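# Swap spare and broken robot arms between case and desk

## Task

Take the spare robot arm out of the open case on its desk and set it down on the empty desk on the far side of the room. Then place the broken arm, the one wrapped in red tape, inside the case. Both arms are heavy and unpowered, so their joints flop loosely. At the end both must be resting motionless. No part of the spare arm may hang past a desk edge. The broken arm must sit low enough that the lid could close, but the lid is left open. Any part of either arm dropping freely by more than a few centimetres means failure. The case must finish standing upright on its desk. Release both arms and back the robot away at the end. The robot must not tip over or be left leaning.

## Robot and tools

Robot: a wheeled base with a vertical column, a tilting head and two six-joint arms (left and right), each ending in a two-finger gripper. Folded, it is about 0.73 m long, 0.62 m wide and 1.88 m tall, with its front 0.40 m ahead of the column. The shoulders sit about 1.46 m above the floor, 0.23 m to either side. A hand reaches about 1 m from its shoulder and no lower than about 0.47 m above the floor, so the floor is out of reach. The base drives forward/back and turns in place; it cannot move sideways.

Frames: the base frame has its origin on the floor under the column, midway between the drive wheels, with x forward, y to the left and z up. left_hand and right_hand are reported in it: the point where the fingers meet (tips extend 8 mm further). The hand's z axis runs along the fingers; its y axis runs along the opening direction. Odometry is the base frame as it was at the scene's start; heading is positive to the left, in -3.142 to 3.142, and counts slipping as motion.

execute_actions: argument actions is a list holding one action or nothing (empty returns state and pictures only). cameras picks images: cam_head_left, cam_head_right, cam_left_wrist, cam_right_wrist, nav_camera, or all; [] gives none.
An action may contain:
- base: exactly one of translate_m (a relative drive in metres from where the base now is, -3 to 3, forward positive) or rotate_rad (a relative turn in radians, -3.2 to 3.2, counter-clockwise/left positive).
- joints: one dictionary, shared by both arms and the head, mapping joint names to absolute targets. Arm joints are in radians: joint1 -2.879 to 2.879, joint2 0 to 3.141, joint3 0 to 3.019, joint4 -1.692 to 1.57, joint5 -1.57 to 1.57 (positive swings the hand to the robot's right), joint6 -2.094 to 2.094 (hand roll). left_gripper_m and right_gripper_m are absolute finger openings in metres, 0 (shut) to 0.093. head_tilt_rad is absolute, -0.61 to 1.308, positive looking downward.
- speeds: optional caps for this action only, translate_m 0.05 to 0.8 m/s, rotate_rad 0.1 to 1 rad/s (defaults are the top values). Speeds do not slow the arms.
Bad keys or values outside range reject the whole call. A base move needing more than 8.667 s is rejected. Joints left out of an action may keep chasing earlier targets.

Arm geometry (typical): with left joint1 at -1.57 or right joint1 at 1.57 and joints 5 and 6 at 0, the arm works in a vertical plane straight ahead. Let a = j2 - 0.35, b = 1.05 + j2 - j3, c = b - j4. The hand is then about 0.12 + 0.39 sin a + 0.38 cos b + 0.25 cos c m ahead and 1.46 + 0.39 cos a - 0.38 sin b - 0.25 sin c m up; c = 1.57 means fingers pointing down. Real hands sag lower and nearer the column, by up to 5 cm, or around 12 cm with heavy loads. Carrying capacity with fingers down: up to 3.2 kg at 0.4 m ahead and 0.65-1.2 m up; 2 kg out to 0.6 m; 1 kg out to 0.8 m at 0.9-1.2 m up. A grip holds roughly 2-6 kg. For heavy items consider using both arms.

wait: seconds from 0 to 10; nothing new commanded; returns state and pictures.
zoom_image: camera name plus region [x0, y0, x1, y1] in pixels of that camera's latest full image (images are 896x504), at most 504x504.
read_manual: section "licences" only; no motion.
finished_scene: scene is the current scene's number; ends it irreversibly once the task is met.

Results: base_status and joint_status report each motion: done, off_target, contact_stop (base stalled), time_out, or not_followed (a safety check blocked that arm's targets because of a clash with the other arm, the body or a room object; back the moved joints off by 0.05 rad or more, or drive away). on_its_own describes things not commanded in this call; "held at" gives the held target, not the actual position. joint_positions, left_hand/right_hand (position and quat_wxyz), base_odometry, turned_by_wheels vs turned_by_imu (a large mismatch means collision or slip), base_tilt in degrees, motor_effort for the wheels (percent, bracket = peak), joint torques, wheel_motors_off. A gripper opening staying 0.002 m or more above its target means it is holding something. MOTOR HOT warns of heat; OVER-TEMPERATURE FAULT means that arm dropped its load.

Cautions: lower the unpowered arms gently, since a free fall of more than a few centimetres fails the task; support their floppy links. Keep the case upright and avoid ramming desks. Desk tops 0.30-1.20 m high can slide over the base and strike the column. After contact_stop, reverse 0.05 m before turning. Hard base pushing for about 3 s cuts the wheel motors for 2 s. Never let the arms collide or press on each other. Blocked arms keep pushing and heat up, worst with joint5 far to one side; relieve by sending back current positions (a held load then sinks somewhat). Small joint changes under about 0.03 rad (0.08 for joints 2 and 3) may not move anything; approach contact in steps of about 0.05 rad from the last target. Occasional outside shoves may nudge loose objects. The robot holds its last command while you think.

Each tool is called after "Call:" by a JSON object that holds its "op" and its "data".

## Session

Call:
{"op": "execute_actions", "data": {"actions": []}}

Scene clock: 0.00 s.
Joint torques (N m, as the arm reports them, + toward a larger angle): no reading
base_odometry: x=+0.000 y=+0.000 heading=+0.000 (m, m, rad; odometry frame)
turned_by_wheels: +0.000 (rad since the last result)
turned_by_imu: +0.000 (rad since the last result)
base_tilt: forward=-0.3 right=+0.3 (deg)
base_status: not commanded
joint_positions: head_tilt_rad=+0.868 left_joint1_rad=-1.545 left_joint2_rad=+0.881 left_joint3_rad=+0.417 left_joint4_rad=-0.898 left_joint5_rad=+0.013 left_joint6_rad=-0.066 left_gripper_m=+0.094 right_joint1_rad=+1.559 right_joint2_rad=+0.865 right_joint3_rad=+0.388 right_joint4_rad=-0.917 right_joint5_rad=-0.017 right_joint6_rad=+0.010 right_gripper_m=+0.094
joint_status: not commanded
wheel_motors_off: 0
motor_effort: left_wheel=+3 right_wheel=+1 (%)
left_hand: x=+0.1601 y=+0.2282 z=+1.2417 quat_wxyz=(+0.406, +0.043, -0.913, -0.015) (m; base frame)
right_hand: x=+0.1446 y=-0.2250 z=+1.2504 quat_wxyz=(+0.422, -0.013, -0.907, -0.002) (m; base frame)
pictures: cam_head_left, cam_head_right, cam_left_wrist, cam_right_wrist, nav_camera
Images, in order (width x height): cam_head_left 896x504, cam_head_right 896x504, cam_left_wrist 896x504, cam_right_wrist 896x504, nav_camera 896x504.

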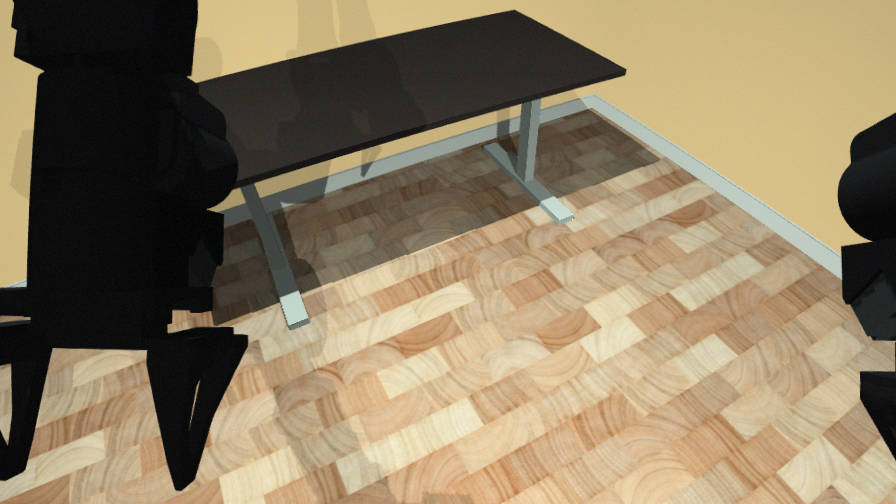

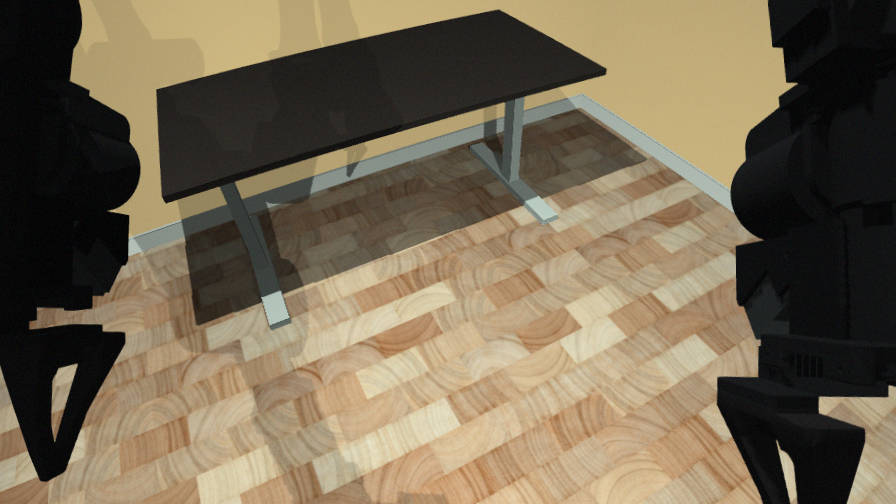

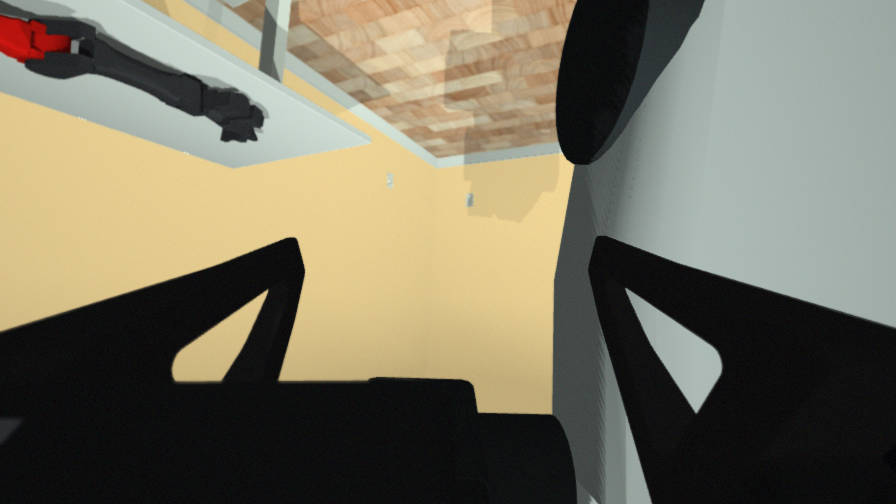

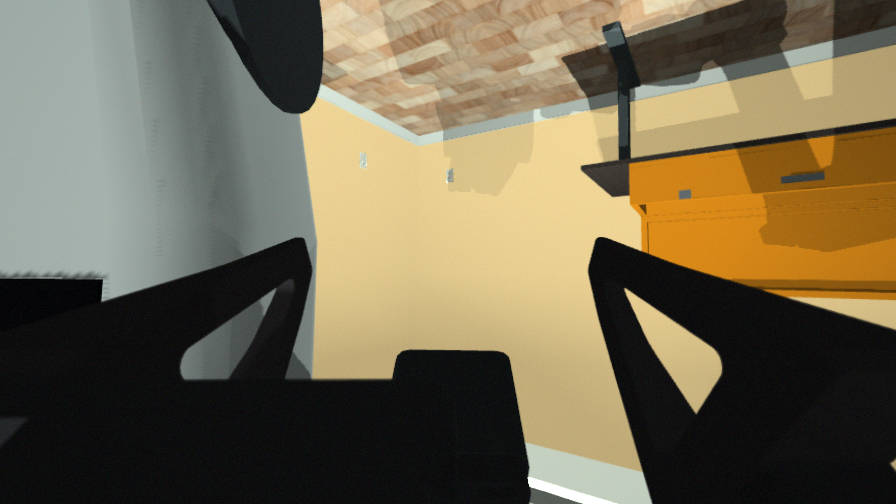

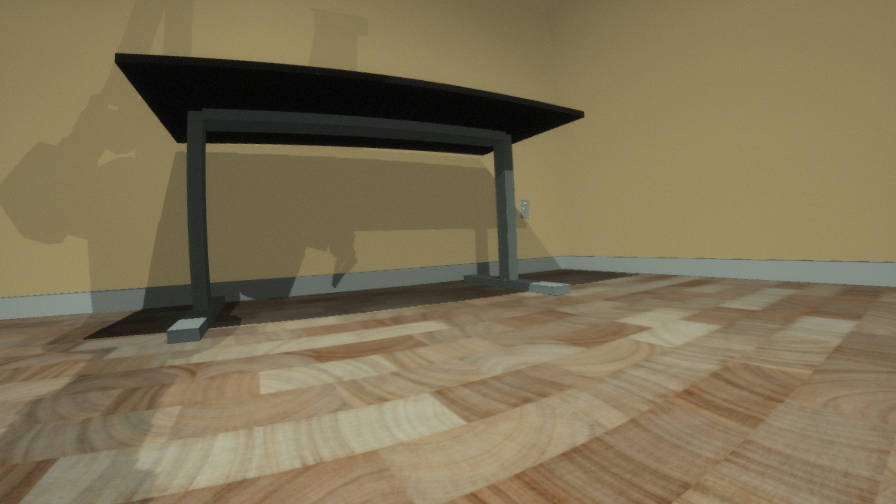

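Call:
{"op": "execute_actions", "data": {"actions": [{"base":{"rotate_rad":-2.55},"joints":{"head_tilt_rad":0.6}}], "cameras": ["cam_head_left","nav_camera"]}}

Scene clock: 7.20 s.
Joint torques (N m, as the arm reports them, + toward a larger angle): left_arm=[ 1.41 -6.6  -0.6  -1.01  0.07 -0.04] | right_arm=[-0.24 -7.   -1.35 -1.2   0.15  0.15]
base_odometry: x=+0.000 y=+0.000 heading=-2.549 (m, m, rad; odometry frame)
turned_by_wheels: -2.549 (rad since the last result)
turned_by_imu: -2.563 (rad since the last result)
base_tilt: forward=-0.3 right=+0.4 (deg)
base_status: done
joint_positions: head_tilt_rad=+0.617 left_joint1_rad=-1.545 left_joint2_rad=+0.881 left_joint3_rad=+0.417 left_joint4_rad=-0.898 left_joint5_rad=+0.013 left_joint6_rad=-0.066 left_gripper_m=+0.094 right_joint1_rad=+1.559 right_joint2_rad=+0.865 right_joint3_rad=+0.388 right_joint4_rad=-0.917 right_joint5_rad=-0.017 right_joint6_rad=+0.010 right_gripper_m=+0.094
joint_status: all done
wheel_motors_off: 0
motor_effort: left_wheel=+3(38) right_wheel=-4(38) (%)
left_hand: x=+0.1601 y=+0.2282 z=+1.2417 quat_wxyz=(+0.406, +0.043, -0.913, -0.015) (m; base frame)
right_hand: x=+0.1446 y=-0.2250 z=+1.2504 quat_wxyz=(+0.422, -0.013, -0.907, -0.002) (m; base frame)
pictures: cam_head_left, nav_camera
camera_calibration (this result's frames):
cam_head_left: T_world_to_cam=[[0.0689603, -0.997613, 0.00360402, 0.0147575], [-0.497786, -0.0375399, -0.866487, 1.34822], [0.864554, 0.0579592, -0.499186, 0.644113], [0, 0, 0, 1]] pos_world=[0.113239, 0.0280022, 1.4897]
Images, in order (width x height): cam_head_left 896x504, nav_camera 896x504.

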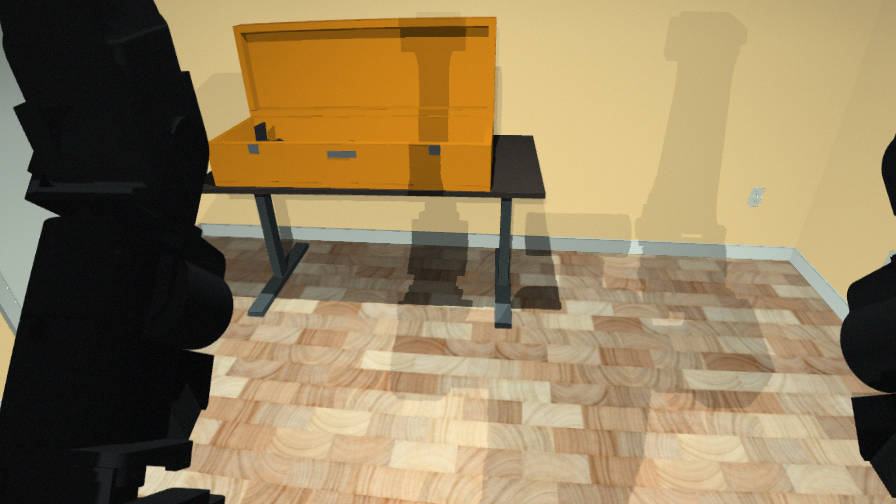

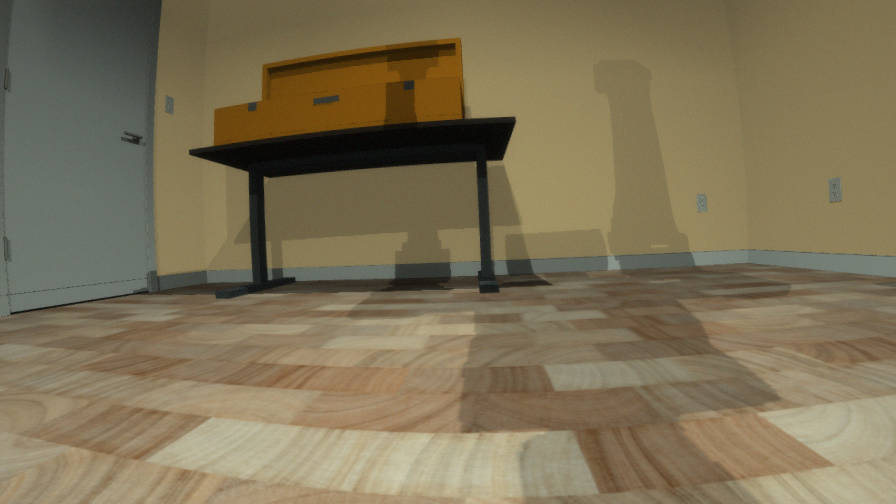

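Call:
{"op": "execute_actions", "data": {"actions": [{"base":{"rotate_rad":0.5}}], "cameras": []}}

Call:
{"op": "execute_actions", "data": {"actions": [{"base":{"translate_m":1.19}}], "cameras": []}}

Call:
{"op": "execute_actions", "data": {"actions": [{"base":{"rotate_rad":-0.5}}], "cameras": []}}

Call:
{"op": "execute_actions", "data": {"actions": [{"base":{"translate_m":0.35},"joints":{"head_tilt_rad":0.95}}], "cameras": ["cam_head_left","cam_head_right","nav_camera"]}}

Scene clock: 20.67 s.
Joint torques (N m, as the arm reports them, + toward a larger angle): left_arm=[ 0.95 -6.92 -0.73 -0.99  0.03 -0.05] | right_arm=[ 0.1  -6.87 -1.47 -1.28  0.13  0.1 ]
base_odometry: x=+0.000 y=+0.000 heading=-2.050 (m, m, rad; odometry frame)
turned_by_wheels: +0.499 (rad since the last result)
turned_by_imu: +0.501 (rad since the last result)
base_tilt: forward=-0.3 right=+0.3 (deg)
base_status: done
joint_positions: head_tilt_rad=+0.617 left_joint1_rad=-1.545 left_joint2_rad=+0.881 left_joint3_rad=+0.417 left_joint4_rad=-0.898 left_joint5_rad=+0.013 left_joint6_rad=-0.066 left_gripper_m=+0.094 right_joint1_rad=+1.559 right_joint2_rad=+0.865 right_joint3_rad=+0.388 right_joint4_rad=-0.917 right_joint5_rad=-0.017 right_joint6_rad=+0.010 right_gripper_m=+0.094
joint_status: not commanded
wheel_motors_off: 0
motor_effort: left_wheel=-5(23) right_wheel=-1(23) (%)
left_hand: x=+0.1601 y=+0.2282 z=+1.2417 quat_wxyz=(+0.406, +0.043, -0.913, -0.015) (m; base frame)
right_hand: x=+0.1446 y=-0.2250 z=+1.2504 quat_wxyz=(+0.422, -0.013, -0.907, -0.002) (m; base frame)
pictures: none
No camera images: the call's "cameras" was empty. Leave "cameras" out to get every camera's image.

Scene clock: 23.97 s.
Joint torques (N m, as the arm reports them, + toward a larger angle): left_arm=[ 1.76 -6.41 -0.9  -0.97  0.06 -0.07] | right_arm=[-0.32 -7.3  -1.53 -1.12  0.16  0.16]
base_odometry: x=-0.549 y=-1.056 heading=-2.051 (m, m, rad; odometry frame)
turned_by_wheels: -0.001 (rad since the last result)
turned_by_imu: -0.005 (rad since the last result)
base_tilt: forward=-0.3 right=+0.3 (deg)
base_status: done
joint_positions: head_tilt_rad=+0.617 left_joint1_rad=-1.545 left_joint2_rad=+0.881 left_joint3_rad=+0.419 left_joint4_rad=-0.898 left_joint5_rad=+0.013 left_joint6_rad=-0.066 left_gripper_m=+0.094 right_joint1_rad=+1.559 right_joint2_rad=+0.865 right_joint3_rad=+0.389 right_joint4_rad=-0.917 right_joint5_rad=-0.017 right_joint6_rad=+0.010 right_gripper_m=+0.094
joint_status: not commanded
wheel_motors_off: 0
motor_effort: left_wheel=-1(42) right_wheel=-1(66) (%)
left_hand: x=+0.1611 y=+0.2282 z=+1.2414 quat_wxyz=(+0.406, +0.043, -0.913, -0.015) (m; base frame)
right_hand: x=+0.1452 y=-0.2250 z=+1.2502 quat_wxyz=(+0.421, -0.013, -0.907, -0.002) (m; base frame)
pictures: none
No camera images: the call's "cameras" was empty. Leave "cameras" out to get every camera's image.

Scene clock: 25.70 s.
Joint torques (N m, as the arm reports them, + toward a larger angle): left_arm=[ 0.91 -7.09 -0.78 -0.9   0.06 -0.08] | right_arm=[-0.24 -6.88 -1.44 -1.32  0.11  0.16]
base_odometry: x=-0.549 y=-1.056 heading=-2.550 (m, m, rad; odometry frame)
turned_by_wheels: -0.499 (rad since the last result)
turned_by_imu: -0.500 (rad since the last result)
base_tilt: forward=-0.2 right=+0.3 (deg)
base_status: done
joint_positions: head_tilt_rad=+0.617 left_joint1_rad=-1.545 left_joint2_rad=+0.881 left_joint3_rad=+0.419 left_joint4_rad=-0.898 left_joint5_rad=+0.013 left_joint6_rad=-0.066 left_gripper_m=+0.094 right_joint1_rad=+1.559 right_joint2_rad=+0.865 right_joint3_rad=+0.389 right_joint4_rad=-0.917 right_joint5_rad=-0.017 right_joint6_rad=+0.010 right_gripper_m=+0.094
joint_status: not commanded
wheel_motors_off: 0
motor_effort: left_wheel=+3(33) right_wheel=-5(51) (%)
left_hand: x=+0.1611 y=+0.2282 z=+1.2414 quat_wxyz=(+0.406, +0.043, -0.913, -0.015) (m; base frame)
right_hand: x=+0.1452 y=-0.2250 z=+1.2502 quat_wxyz=(+0.421, -0.013, -0.907, -0.002) (m; base frame)
pictures: none
No camera images: the call's "cameras" was empty. Leave "cameras" out to get every camera's image.

Scene clock: 27.77 s.
Joint torques (N m, as the arm reports them, + toward a larger angle): left_arm=[ 1.25 -6.96 -1.02 -0.84  0.04 -0.05] | right_arm=[-0.44 -7.48 -1.49 -1.16  0.12  0.13]
base_odometry: x=-0.840 y=-1.251 heading=-2.551 (m, m, rad; odometry frame)
turned_by_wheels: -0.001 (rad since the last result)
turned_by_imu: -0.002 (rad since the last result)
base_tilt: forward=-0.3 right=+0.3 (deg)
base_status: done
joint_positions: head_tilt_rad=+0.951 left_joint1_rad=-1.545 left_joint2_rad=+0.881 left_joint3_rad=+0.419 left_joint4_rad=-0.898 left_joint5_rad=+0.013 left_joint6_rad=-0.066 left_gripper_m=+0.094 right_joint1_rad=+1.559 right_joint2_rad=+0.865 right_joint3_rad=+0.390 right_joint4_rad=-0.917 right_joint5_rad=-0.017 right_joint6_rad=+0.010 right_gripper_m=+0.094
joint_status: all done
wheel_motors_off: 0
motor_effort: left_wheel=-2(53) right_wheel=+2(56) (%)
left_hand: x=+0.1611 y=+0.2282 z=+1.2414 quat_wxyz=(+0.406, +0.043, -0.913, -0.015) (m; base frame)
right_hand: x=+0.1456 y=-0.2250 z=+1.2501 quat_wxyz=(+0.421, -0.013, -0.907, -0.002) (m; base frame)
pictures: cam_head_left, cam_head_right, nav_camera
camera_calibration (this result's frames):
cam_head_left: T_world_to_cam=[[0.0663401, -0.997613, -0.0191706, 0.0499614], [-0.754023, -0.0375399, -0.655775, 1.03654], [0.65349, 0.0579592, -0.754713, 1.04818], [0, 0, 0, 1]] pos_world=[0.0932865, 0.0280022, 1.47177]
cam_head_right: T_world_to_cam=[[0.0636246, -0.996463, -0.0548988, 0.0306021], [-0.765924, -0.013491, -0.642789, 1.01318], [0.639775, 0.0829456, -0.764073, 1.0612], [0, 0, 0, 1]] pos_world=[0.0951397, -0.0438595, 1.46378]
Images, in order (width x height): cam_head_left 896x504, cam_head_right 896x504, nav_camera 896x504.

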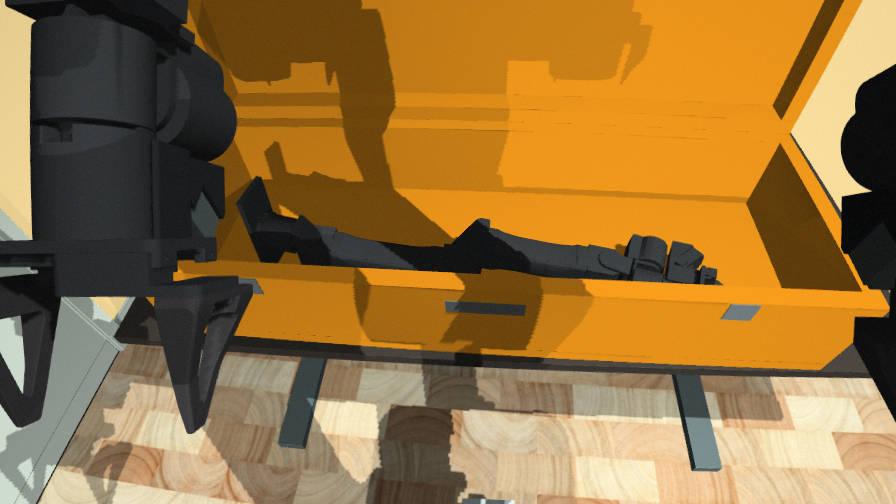

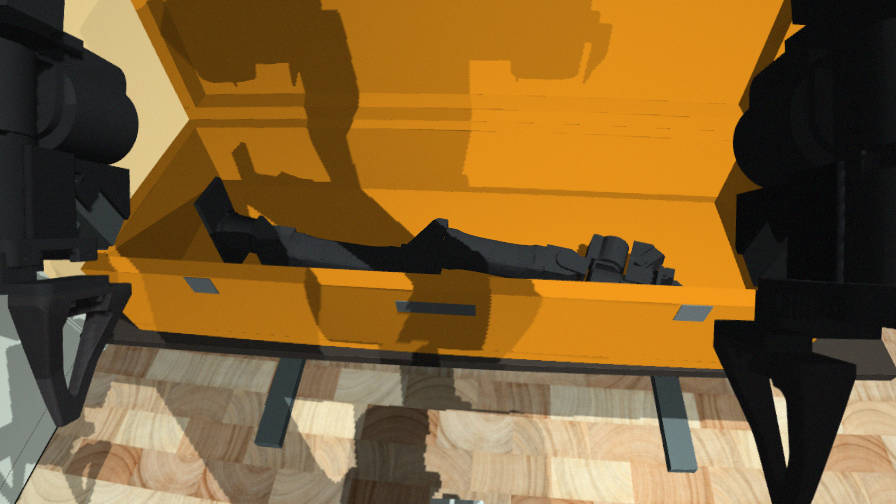

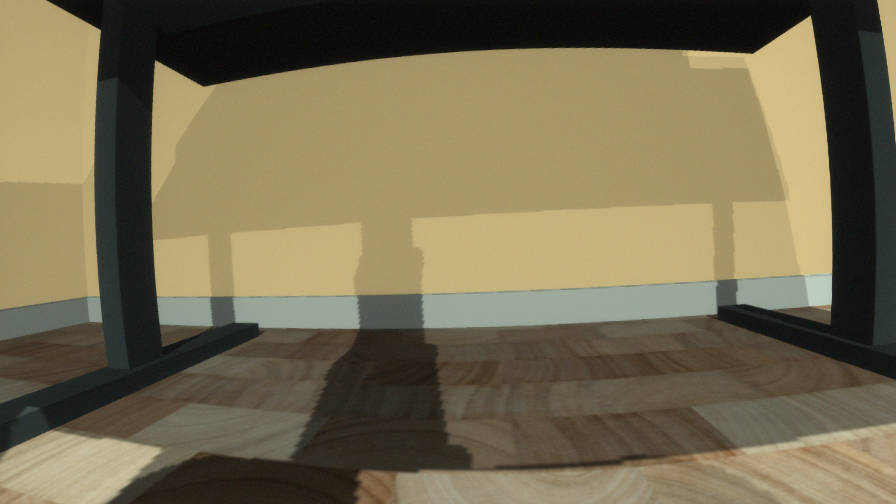

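Call:
{"op": "execute_actions", "data": {"actions": [{"base":{"translate_m":0.27},"joints":{"head_tilt_rad":1.25,"left_joint1_rad":-1.57,"left_joint2_rad":1.12,"left_joint3_rad":0.65,"left_joint4_rad":-0.05,"left_joint6_rad":1.57,"right_joint1_rad":1.57,"right_joint2_rad":1.12,"right_joint3_rad":0.65,"right_joint4_rad":-0.05,"right_joint6_rad":-1.57},"speeds":{"translate_m":0.3}}], "cameras": ["cam_head_left","cam_head_right","cam_left_wrist","cam_right_wrist"]}}

Scene clock: 43.67 s.
Joint torques (N m, as the arm reports them, + toward a larger angle): left_arm=[  0.23 -11.9    0.42   0.51   0.18   0.02] | right_arm=[  0.06 -10.9   -0.03   0.81  -0.01  -0.01]
base_odometry: x=-1.064 y=-1.401 heading=-2.551 (m, m, rad; odometry frame)
turned_by_wheels: +0.000 (rad since the last result)
turned_by_imu: -0.003 (rad since the last result)
base_tilt: forward=-0.2 right=+0.3 (deg)
base_status: done
joint_positions: head_tilt_rad=+1.248 left_joint1_rad=-1.561 left_joint2_rad=+1.117 left_joint3_rad=+0.653 left_joint4_rad=-0.052 left_joint5_rad=+0.013 left_joint6_rad=+1.561 left_gripper_m=+0.094 right_joint1_rad=+1.563 right_joint2_rad=+1.113 right_joint3_rad=+0.653 right_joint4_rad=-0.061 right_joint5_rad=-0.017 right_joint6_rad=-1.556 right_gripper_m=+0.094
joint_status: all done
wheel_motors_off: 0
motor_effort: left_wheel=+0(32) right_wheel=+0(41) (%)
left_hand: x=+0.4164 y=+0.2271 z=+1.1050 quat_wxyz=(-0.004, -0.702, -0.712, -0.001) (m; base frame)
right_hand: x=+0.4161 y=-0.2263 z=+1.1062 quat_wxyz=(-0.005, +0.700, -0.714, -0.002) (m; base frame)
pictures: cam_head_left, cam_head_right, cam_left_wrist, cam_right_wrist
camera_calibration (this result's frames):
cam_head_left: T_world_to_cam=[[0.0578398, -0.997613, -0.0377237, 0.0789582], [-0.912769, -0.0375399, -0.406749, 0.660976], [0.404361, 0.0579592, -0.912761, 1.30403], [0, 0, 0, 1]] pos_world=[0.0714529, 0.0280022, 1.4621]
cam_head_right: T_world_to_cam=[[0.0448001, -0.996463, -0.071098, 0.0564901], [-0.920355, -0.013491, -0.390851, 0.632915], [0.38851, 0.0829456, -0.917704, 1.31036], [0, 0, 0, 1]] pos_world=[0.0708896, -0.0438595, 1.45391]
cam_left_wrist: T_world_to_cam=[[-0.999743, -0.0139175, 0.0178791, 0.390252], [-0.00127107, 0.822313, 0.569034, -0.809796], [-0.0226218, 0.568865, -0.82212, 0.913886], [0, 0, 0, 1]] pos_world=[0.409796, 0.15146, 1.20515]
cam_right_wrist: T_world_to_cam=[[0.999787, -0.0186492, 0.00888046, -0.430601], [-0.0203735, -0.819521, 0.572686, -0.802899], [-0.00340244, -0.572745, -0.819726, 0.903803], [0, 0, 0, 1]] pos_world=[0.417226, -0.148375, 1.2045]
Images, in order (width x height): cam_head_left 896x504, cam_head_right 896x504, cam_left_wrist 896x504, cam_right_wrist 896x504.

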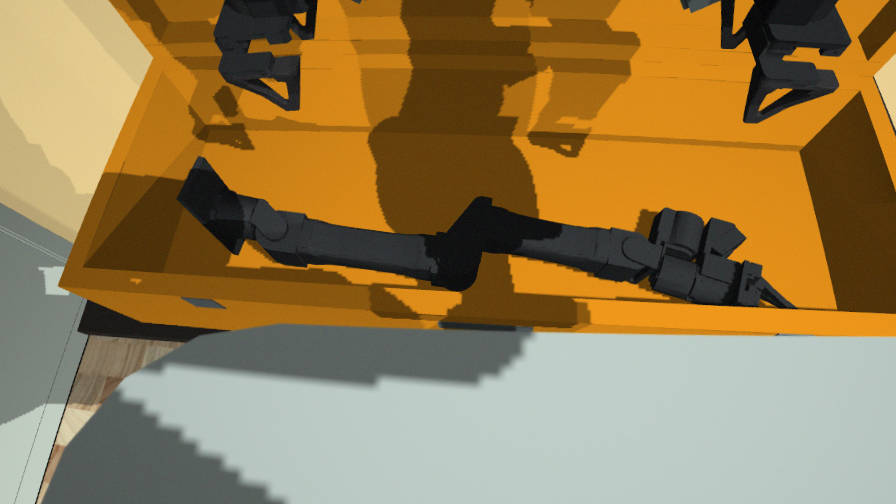

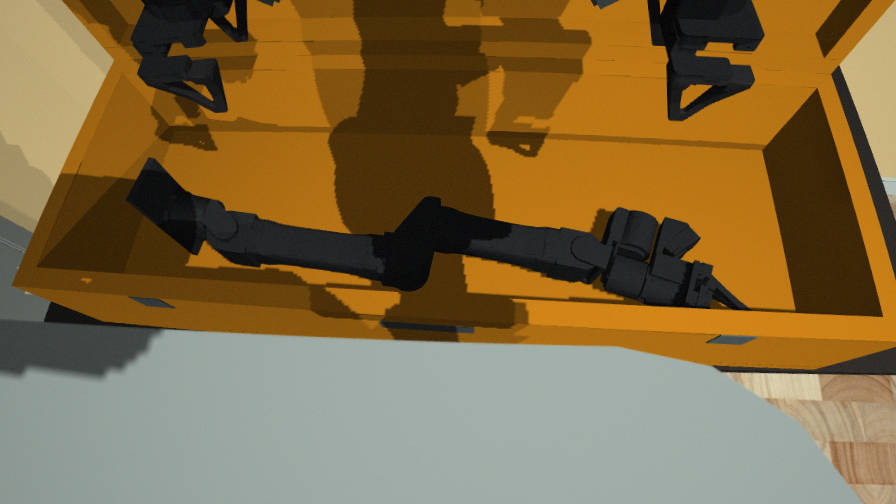

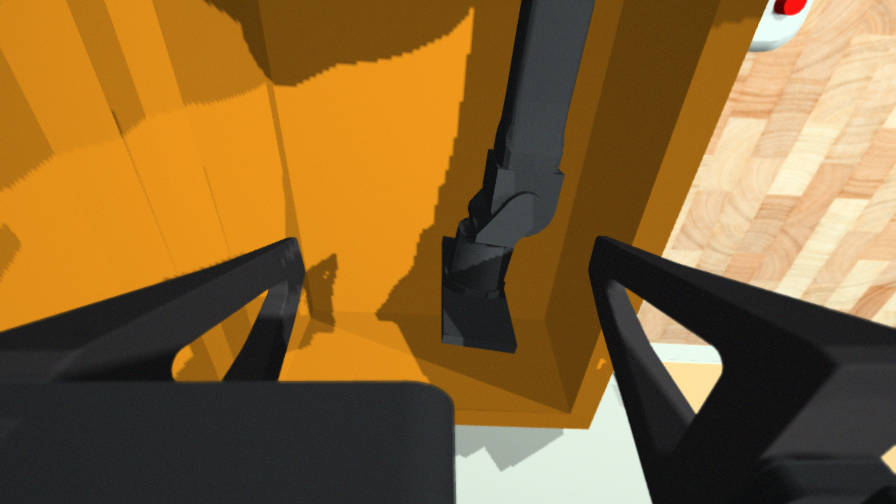

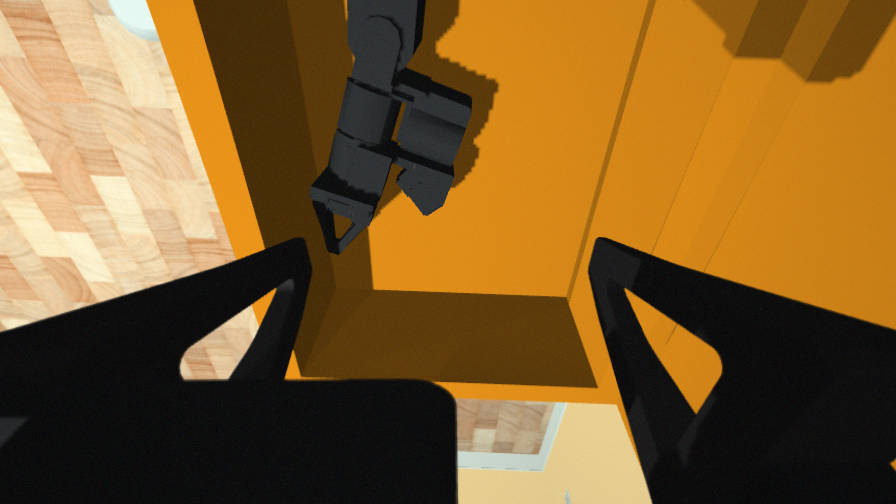

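Call:
{"op": "execute_actions", "data": {"actions": [{"base":{"translate_m":-0.05},"joints":{"left_joint2_rad":1.71,"left_joint3_rad":0.92,"left_joint4_rad":0.27,"left_joint6_rad":1.69,"right_joint1_rad":1.8,"right_joint2_rad":1.72,"right_joint3_rad":1.0,"right_joint4_rad":0.2,"right_joint5_rad":0.2,"right_joint6_rad":1.79}}], "cameras": ["cam_head_left","cam_left_wrist","cam_right_wrist"]}}

Scene clock: 60.63 s.
Joint torques (N m, as the arm reports them, + toward a larger angle): left_arm=[  0.31 -14.77  -2.14   0.6    0.14   0.01] | right_arm=[  2.88 -14.32  -2.13   0.68   0.41   0.26]
base_odometry: x=-1.023 y=-1.374 heading=-2.551 (m, m, rad; odometry frame)
turned_by_wheels: +0.000 (rad since the last result)
turned_by_imu: -0.002 (rad since the last result)
base_tilt: forward=-0.3 right=+0.3 (deg)
base_status: done
joint_positions: head_tilt_rad=+1.248 left_joint1_rad=-1.561 left_joint2_rad=+1.728 left_joint3_rad=+0.916 left_joint4_rad=+0.268 left_joint5_rad=+0.013 left_joint6_rad=+1.682 left_gripper_m=+0.094 right_joint1_rad=+1.807 right_joint2_rad=+1.736 right_joint3_rad=+0.999 right_joint4_rad=+0.195 right_joint5_rad=+0.197 right_joint6_rad=+1.776 right_gripper_m=+0.094
joint_status: all done
wheel_motors_off: 0
motor_effort: left_wheel=+0(36) right_wheel=+0(36) (%)
left_hand: x=+0.3883 y=+0.2286 z=+0.9166 quat_wxyz=(+0.005, -0.744, -0.669, +0.009) (m; base frame)
right_hand: x=+0.4119 y=-0.1077 z=+0.9183 quat_wxyz=(+0.005, -0.736, -0.677, +0.000) (m; base frame)
pictures: cam_head_left, cam_left_wrist, cam_right_wrist
camera_calibration (this result's frames):
cam_head_left: T_world_to_cam=[[0.0578067, -0.997613, -0.0377743, 0.0790379], [-0.913125, -0.0375399, -0.405948, 0.659762], [0.403561, 0.0579592, -0.913115, 1.30461], [0, 0, 0, 1]] pos_world=[0.0713846, 0.0280022, 1.46208]
cam_left_wrist: T_world_to_cam=[[-0.99328, 0.106916, 0.0443215, 0.311239], [0.11313, 0.816036, 0.566822, -0.744816], [0.0244345, 0.568026, -0.822648, 0.739908], [0, 0, 0, 1]] pos_world=[0.375329, 0.154233, 1.01707]
cam_right_wrist: T_world_to_cam=[[-0.996422, 0.0834252, 0.0135239, 0.406358], [0.0755175, 0.807033, 0.585657, -0.474382], [0.0379443, 0.584583, -0.810446, 0.916815], [0, 0, 0, 1]] pos_world=[0.405941, -0.187013, 1.01536]
Images, in order (width x height): cam_head_left 896x504, cam_left_wrist 896x504, cam_right_wrist 896x504.

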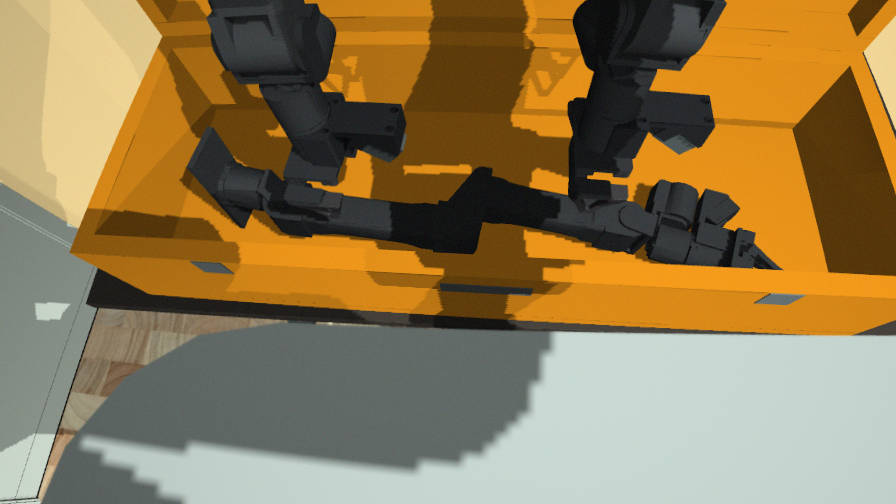

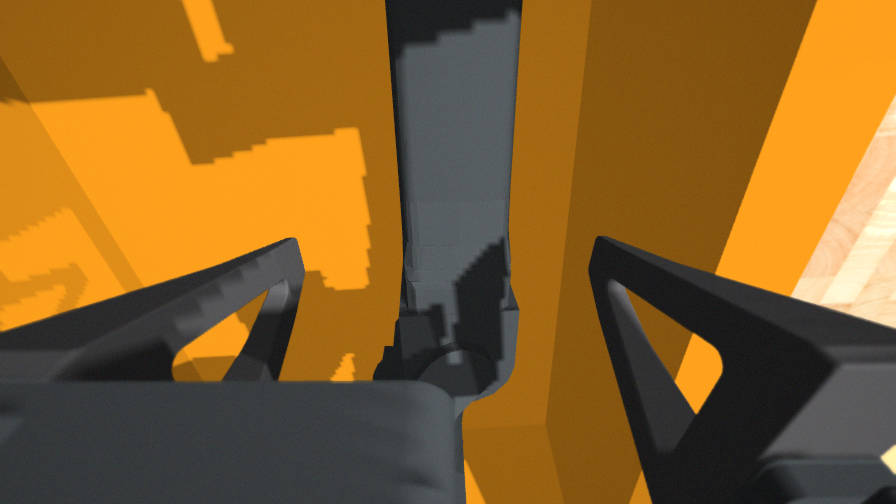

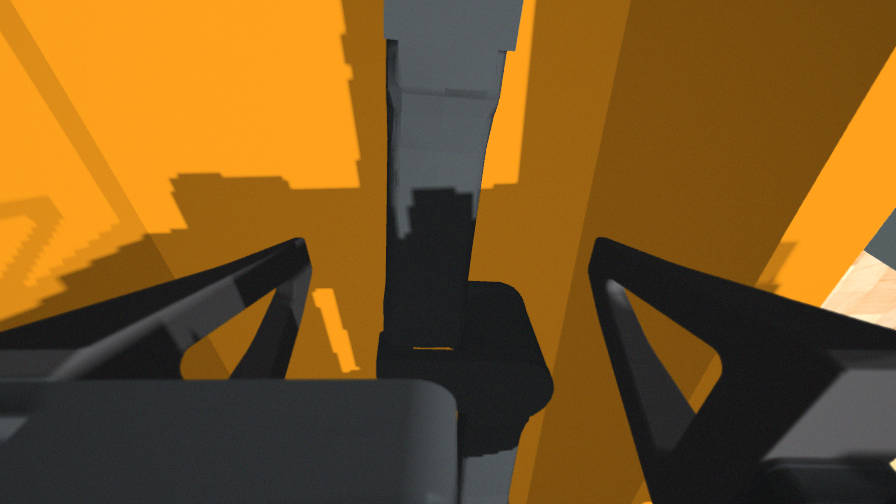

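Call:
{"op": "execute_actions", "data": {"actions": [{"joints":{"left_joint2_rad":1.94,"left_joint3_rad":1.15,"right_joint1_rad":1.755,"right_joint2_rad":1.95,"right_joint3_rad":1.23,"right_joint5_rad":0.16}}], "cameras": ["cam_head_left","cam_left_wrist","cam_right_wrist"]}}

Scene clock: 66.60 s.
Joint torques (N m, as the arm reports them, + toward a larger angle): left_arm=[ 0.68 -8.18  0.65  0.92  0.25 -0.02] | right_arm=[  3.48 -13.98  -2.07   0.66   0.12   0.25]
base_odometry: x=-1.023 y=-1.374 heading=-2.551 (m, m, rad; odometry frame)
turned_by_wheels: +0.000 (rad since the last result)
turned_by_imu: -0.002 (rad since the last result)
base_tilt: forward=-0.3 right=+0.3 (deg)
base_status: not commanded
joint_positions: head_tilt_rad=+1.248 left_joint1_rad=-1.562 left_joint2_rad=+1.858 left_joint3_rad=+1.119 left_joint4_rad=+0.259 left_joint5_rad=+0.012 left_joint6_rad=+1.681 left_gripper_m=+0.094 right_joint1_rad=+1.750 right_joint2_rad=+1.948 right_joint3_rad=+1.229 right_joint4_rad=+0.195 right_joint5_rad=+0.162 right_joint6_rad=+1.776 right_gripper_m=+0.094
joint_status: all done
wheel_motors_off: 0
motor_effort: left_wheel=-3(6) right_wheel=+1(2) (%)
left_hand: x=+0.4371 y=+0.2287 z=+0.8600 quat_wxyz=(-0.016, -0.744, -0.668, -0.015) (m; base frame)
right_hand: x=+0.4302 y=-0.1238 z=+0.8315 quat_wxyz=(-0.004, -0.747, -0.665, +0.000) (m; base frame)
pictures: cam_head_left, cam_left_wrist, cam_right_wrist
camera_calibration (this result's frames):
cam_head_left: T_world_to_cam=[[0.0578067, -0.997613, -0.0377743, 0.0790379], [-0.913125, -0.0375399, -0.405948, 0.659762], [0.403561, 0.0579592, -0.913115, 1.30461], [0, 0, 0, 1]] pos_world=[0.0713846, 0.0280022, 1.46208]
cam_left_wrist: T_world_to_cam=[[-0.994054, 0.107226, -0.0189439, 0.416888], [0.0770686, 0.815752, 0.573245, -0.708103], [0.0769204, 0.568377, -0.819165, 0.666114], [0, 0, 0, 1]] pos_world=[0.417744, 0.154331, 0.959471]
cam_right_wrist: T_world_to_cam=[[-0.993359, 0.115056, -0.000872608, 0.44172], [0.0935507, 0.812054, 0.576035, -0.411066], [0.066985, 0.572127, -0.817425, 0.846906], [0, 0, 0, 1]] pos_world=[0.420512, -0.201553, 0.929456]
Images, in order (width x height): cam_head_left 896x504, cam_left_wrist 896x504, cam_right_wrist 896x504.

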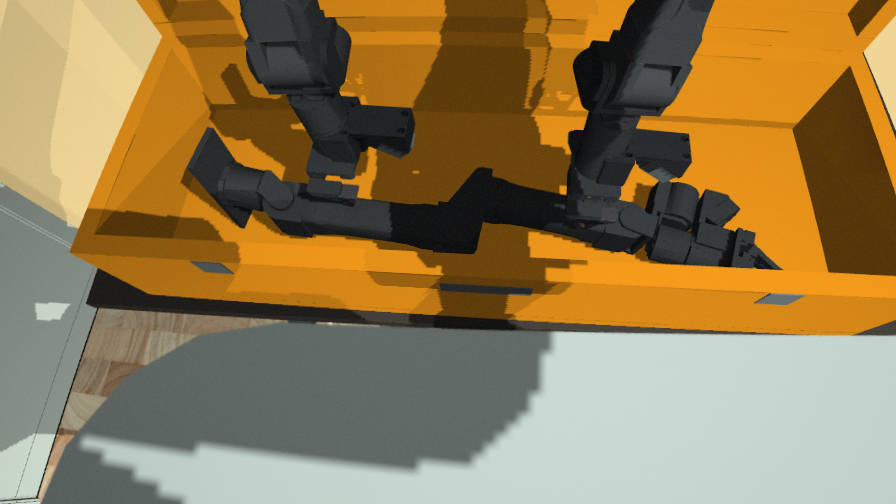

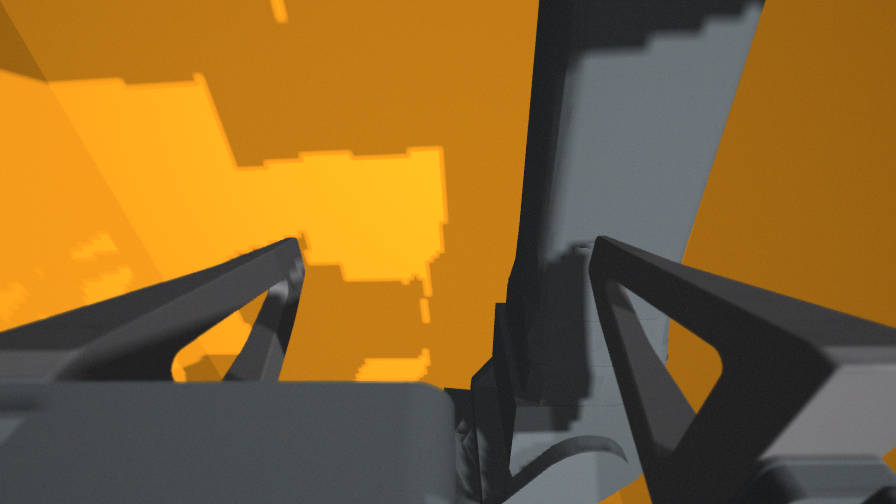

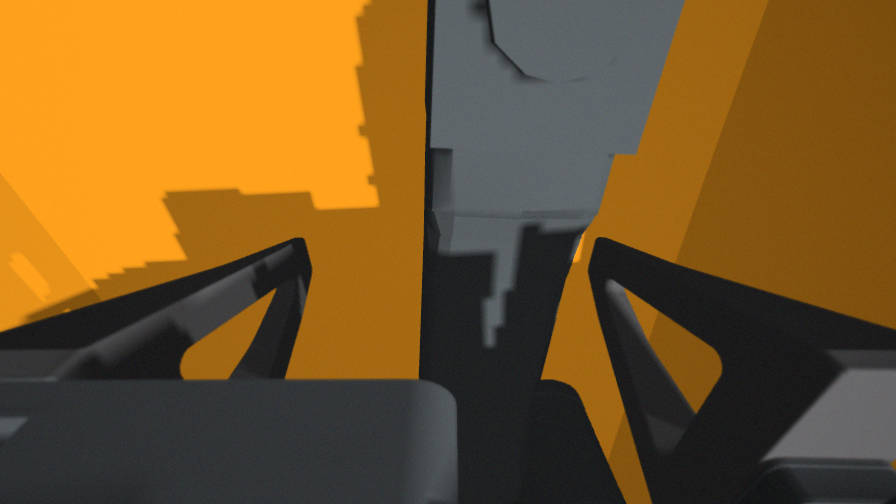

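Call:
{"op": "execute_actions", "data": {"actions": [{"joints":{"left_joint2_rad":1.8,"left_joint3_rad":0.98,"left_joint4_rad":0.3,"right_joint2_rad":2.0,"right_joint3_rad":1.26,"right_joint1_rad":1.765}}], "cameras": []}}

Call:
{"op": "execute_actions", "data": {"actions": [{"joints":{"left_joint2_rad":1.88,"left_joint3_rad":1.05,"right_joint2_rad":2.05,"right_joint3_rad":1.31}}], "cameras": ["cam_left_wrist","cam_right_wrist"]}}

Scene clock: 76.97 s.
Joint torques (N m, as the arm reports them, + toward a larger angle): left_arm=[  0.85 -14.26  -2.7    0.56   0.24  -0.01] | right_arm=[  3.09 -12.23  -1.69   0.78   0.14   0.23]
base_odometry: x=-1.023 y=-1.374 heading=-2.551 (m, m, rad; odometry frame)
turned_by_wheels: +0.000 (rad since the last result)
turned_by_imu: -0.002 (rad since the last result)
base_tilt: forward=-0.2 right=+0.3 (deg)
base_status: not commanded
joint_positions: head_tilt_rad=+1.248 left_joint1_rad=-1.562 left_joint2_rad=+1.815 left_joint3_rad=+0.978 left_joint4_rad=+0.295 left_joint5_rad=+0.012 left_joint6_rad=+1.682 left_gripper_m=+0.094 right_joint1_rad=+1.758 right_joint2_rad=+1.981 right_joint3_rad=+1.255 right_joint4_rad=+0.193 right_joint5_rad=+0.162 right_joint6_rad=+1.776 right_gripper_m=+0.094
joint_status: all done
wheel_motors_off: 0
motor_effort: left_wheel=-1(2) right_wheel=-1(1) (%)
left_hand: x=+0.3847 y=+0.2283 z=+0.8861 quat_wxyz=(+0.004, -0.744, -0.668, +0.008) (m; base frame)
right_hand: x=+0.4249 y=-0.1168 z=+0.8202 quat_wxyz=(+0.000, -0.745, -0.667, +0.001) (m; base frame)
pictures: none
No camera images: the call's "cameras" was empty. Leave "cameras" out to get every camera's image.

Scene clock: 77.70 s.
Joint torques (N m, as the arm reports them, + toward a larger angle): left_arm=[  0.87 -12.55  -3.11   0.63   0.22   0.01] | right_arm=[  4.12 -12.55  -1.92   0.65   0.15   0.26]
base_odometry: x=-1.023 y=-1.374 heading=-2.551 (m, m, rad; odometry frame)
turned_by_wheels: +0.000 (rad since the last result)
turned_by_imu: +0.000 (rad since the last result)
base_tilt: forward=-0.3 right=+0.4 (deg)
base_status: not commanded
joint_positions: head_tilt_rad=+1.248 left_joint1_rad=-1.562 left_joint2_rad=+1.865 left_joint3_rad=+1.057 left_joint4_rad=+0.297 left_joint5_rad=+0.012 left_joint6_rad=+1.682 left_gripper_m=+0.094 right_joint1_rad=+1.758 right_joint2_rad=+2.036 right_joint3_rad=+1.309 right_joint4_rad=+0.192 right_joint5_rad=+0.161 right_joint6_rad=+1.776 right_gripper_m=+0.094
joint_status: all done
wheel_motors_off: 0
motor_effort: left_wheel=-1(2) right_wheel=+0(1) (%)
left_hand: x=+0.4044 y=+0.2285 z=+0.8638 quat_wxyz=(-0.006, -0.744, -0.668, -0.004) (m; base frame)
right_hand: x=+0.4224 y=-0.1132 z=+0.7996 quat_wxyz=(+0.001, -0.745, -0.667, +0.001) (m; base frame)
pictures: cam_left_wrist, cam_right_wrist
camera_calibration (this result's frames):
cam_left_wrist: T_world_to_cam=[[-0.994154, 0.107371, 0.0113805, 0.358212], [0.0946406, 0.81581, 0.570523, -0.712366], [0.0519734, 0.568265, -0.821203, 0.6837], [0, 0, 0, 1]] pos_world=[0.388003, 0.154171, 0.963801]
cam_right_wrist: T_world_to_cam=[[-0.993931, 0.10967, 0.00862196, 0.424812], [0.0942337, 0.80835, 0.581111, -0.405335], [0.0567606, 0.578396, -0.813779, 0.817404], [0, 0, 0, 1]] pos_world=[0.414034, -0.19172, 0.897068]
Images, in order (width x height): cam_left_wrist 896x504, cam_right_wrist 896x504.

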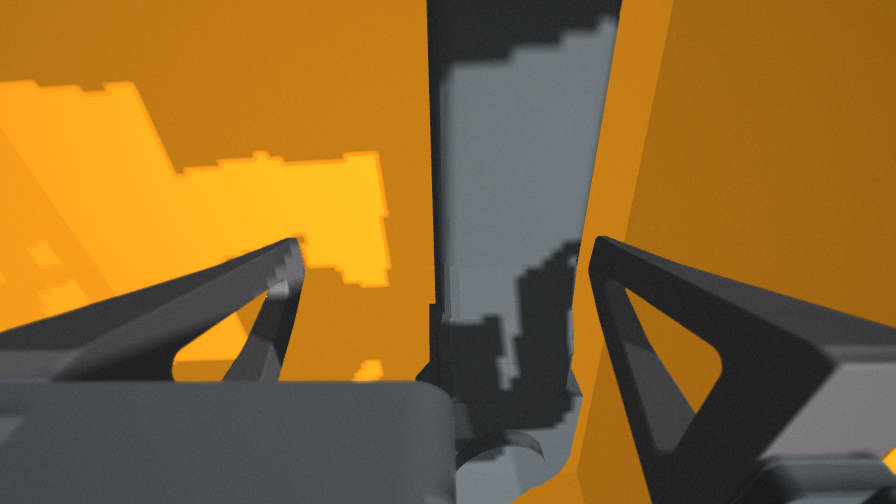

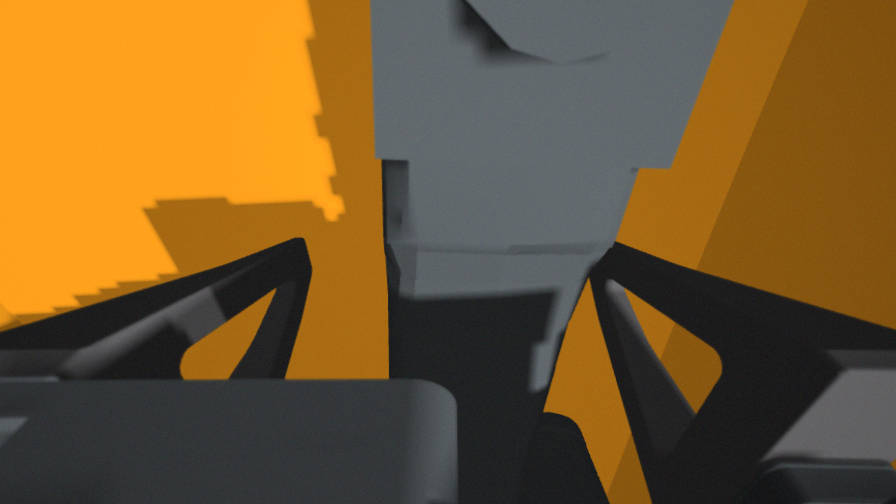

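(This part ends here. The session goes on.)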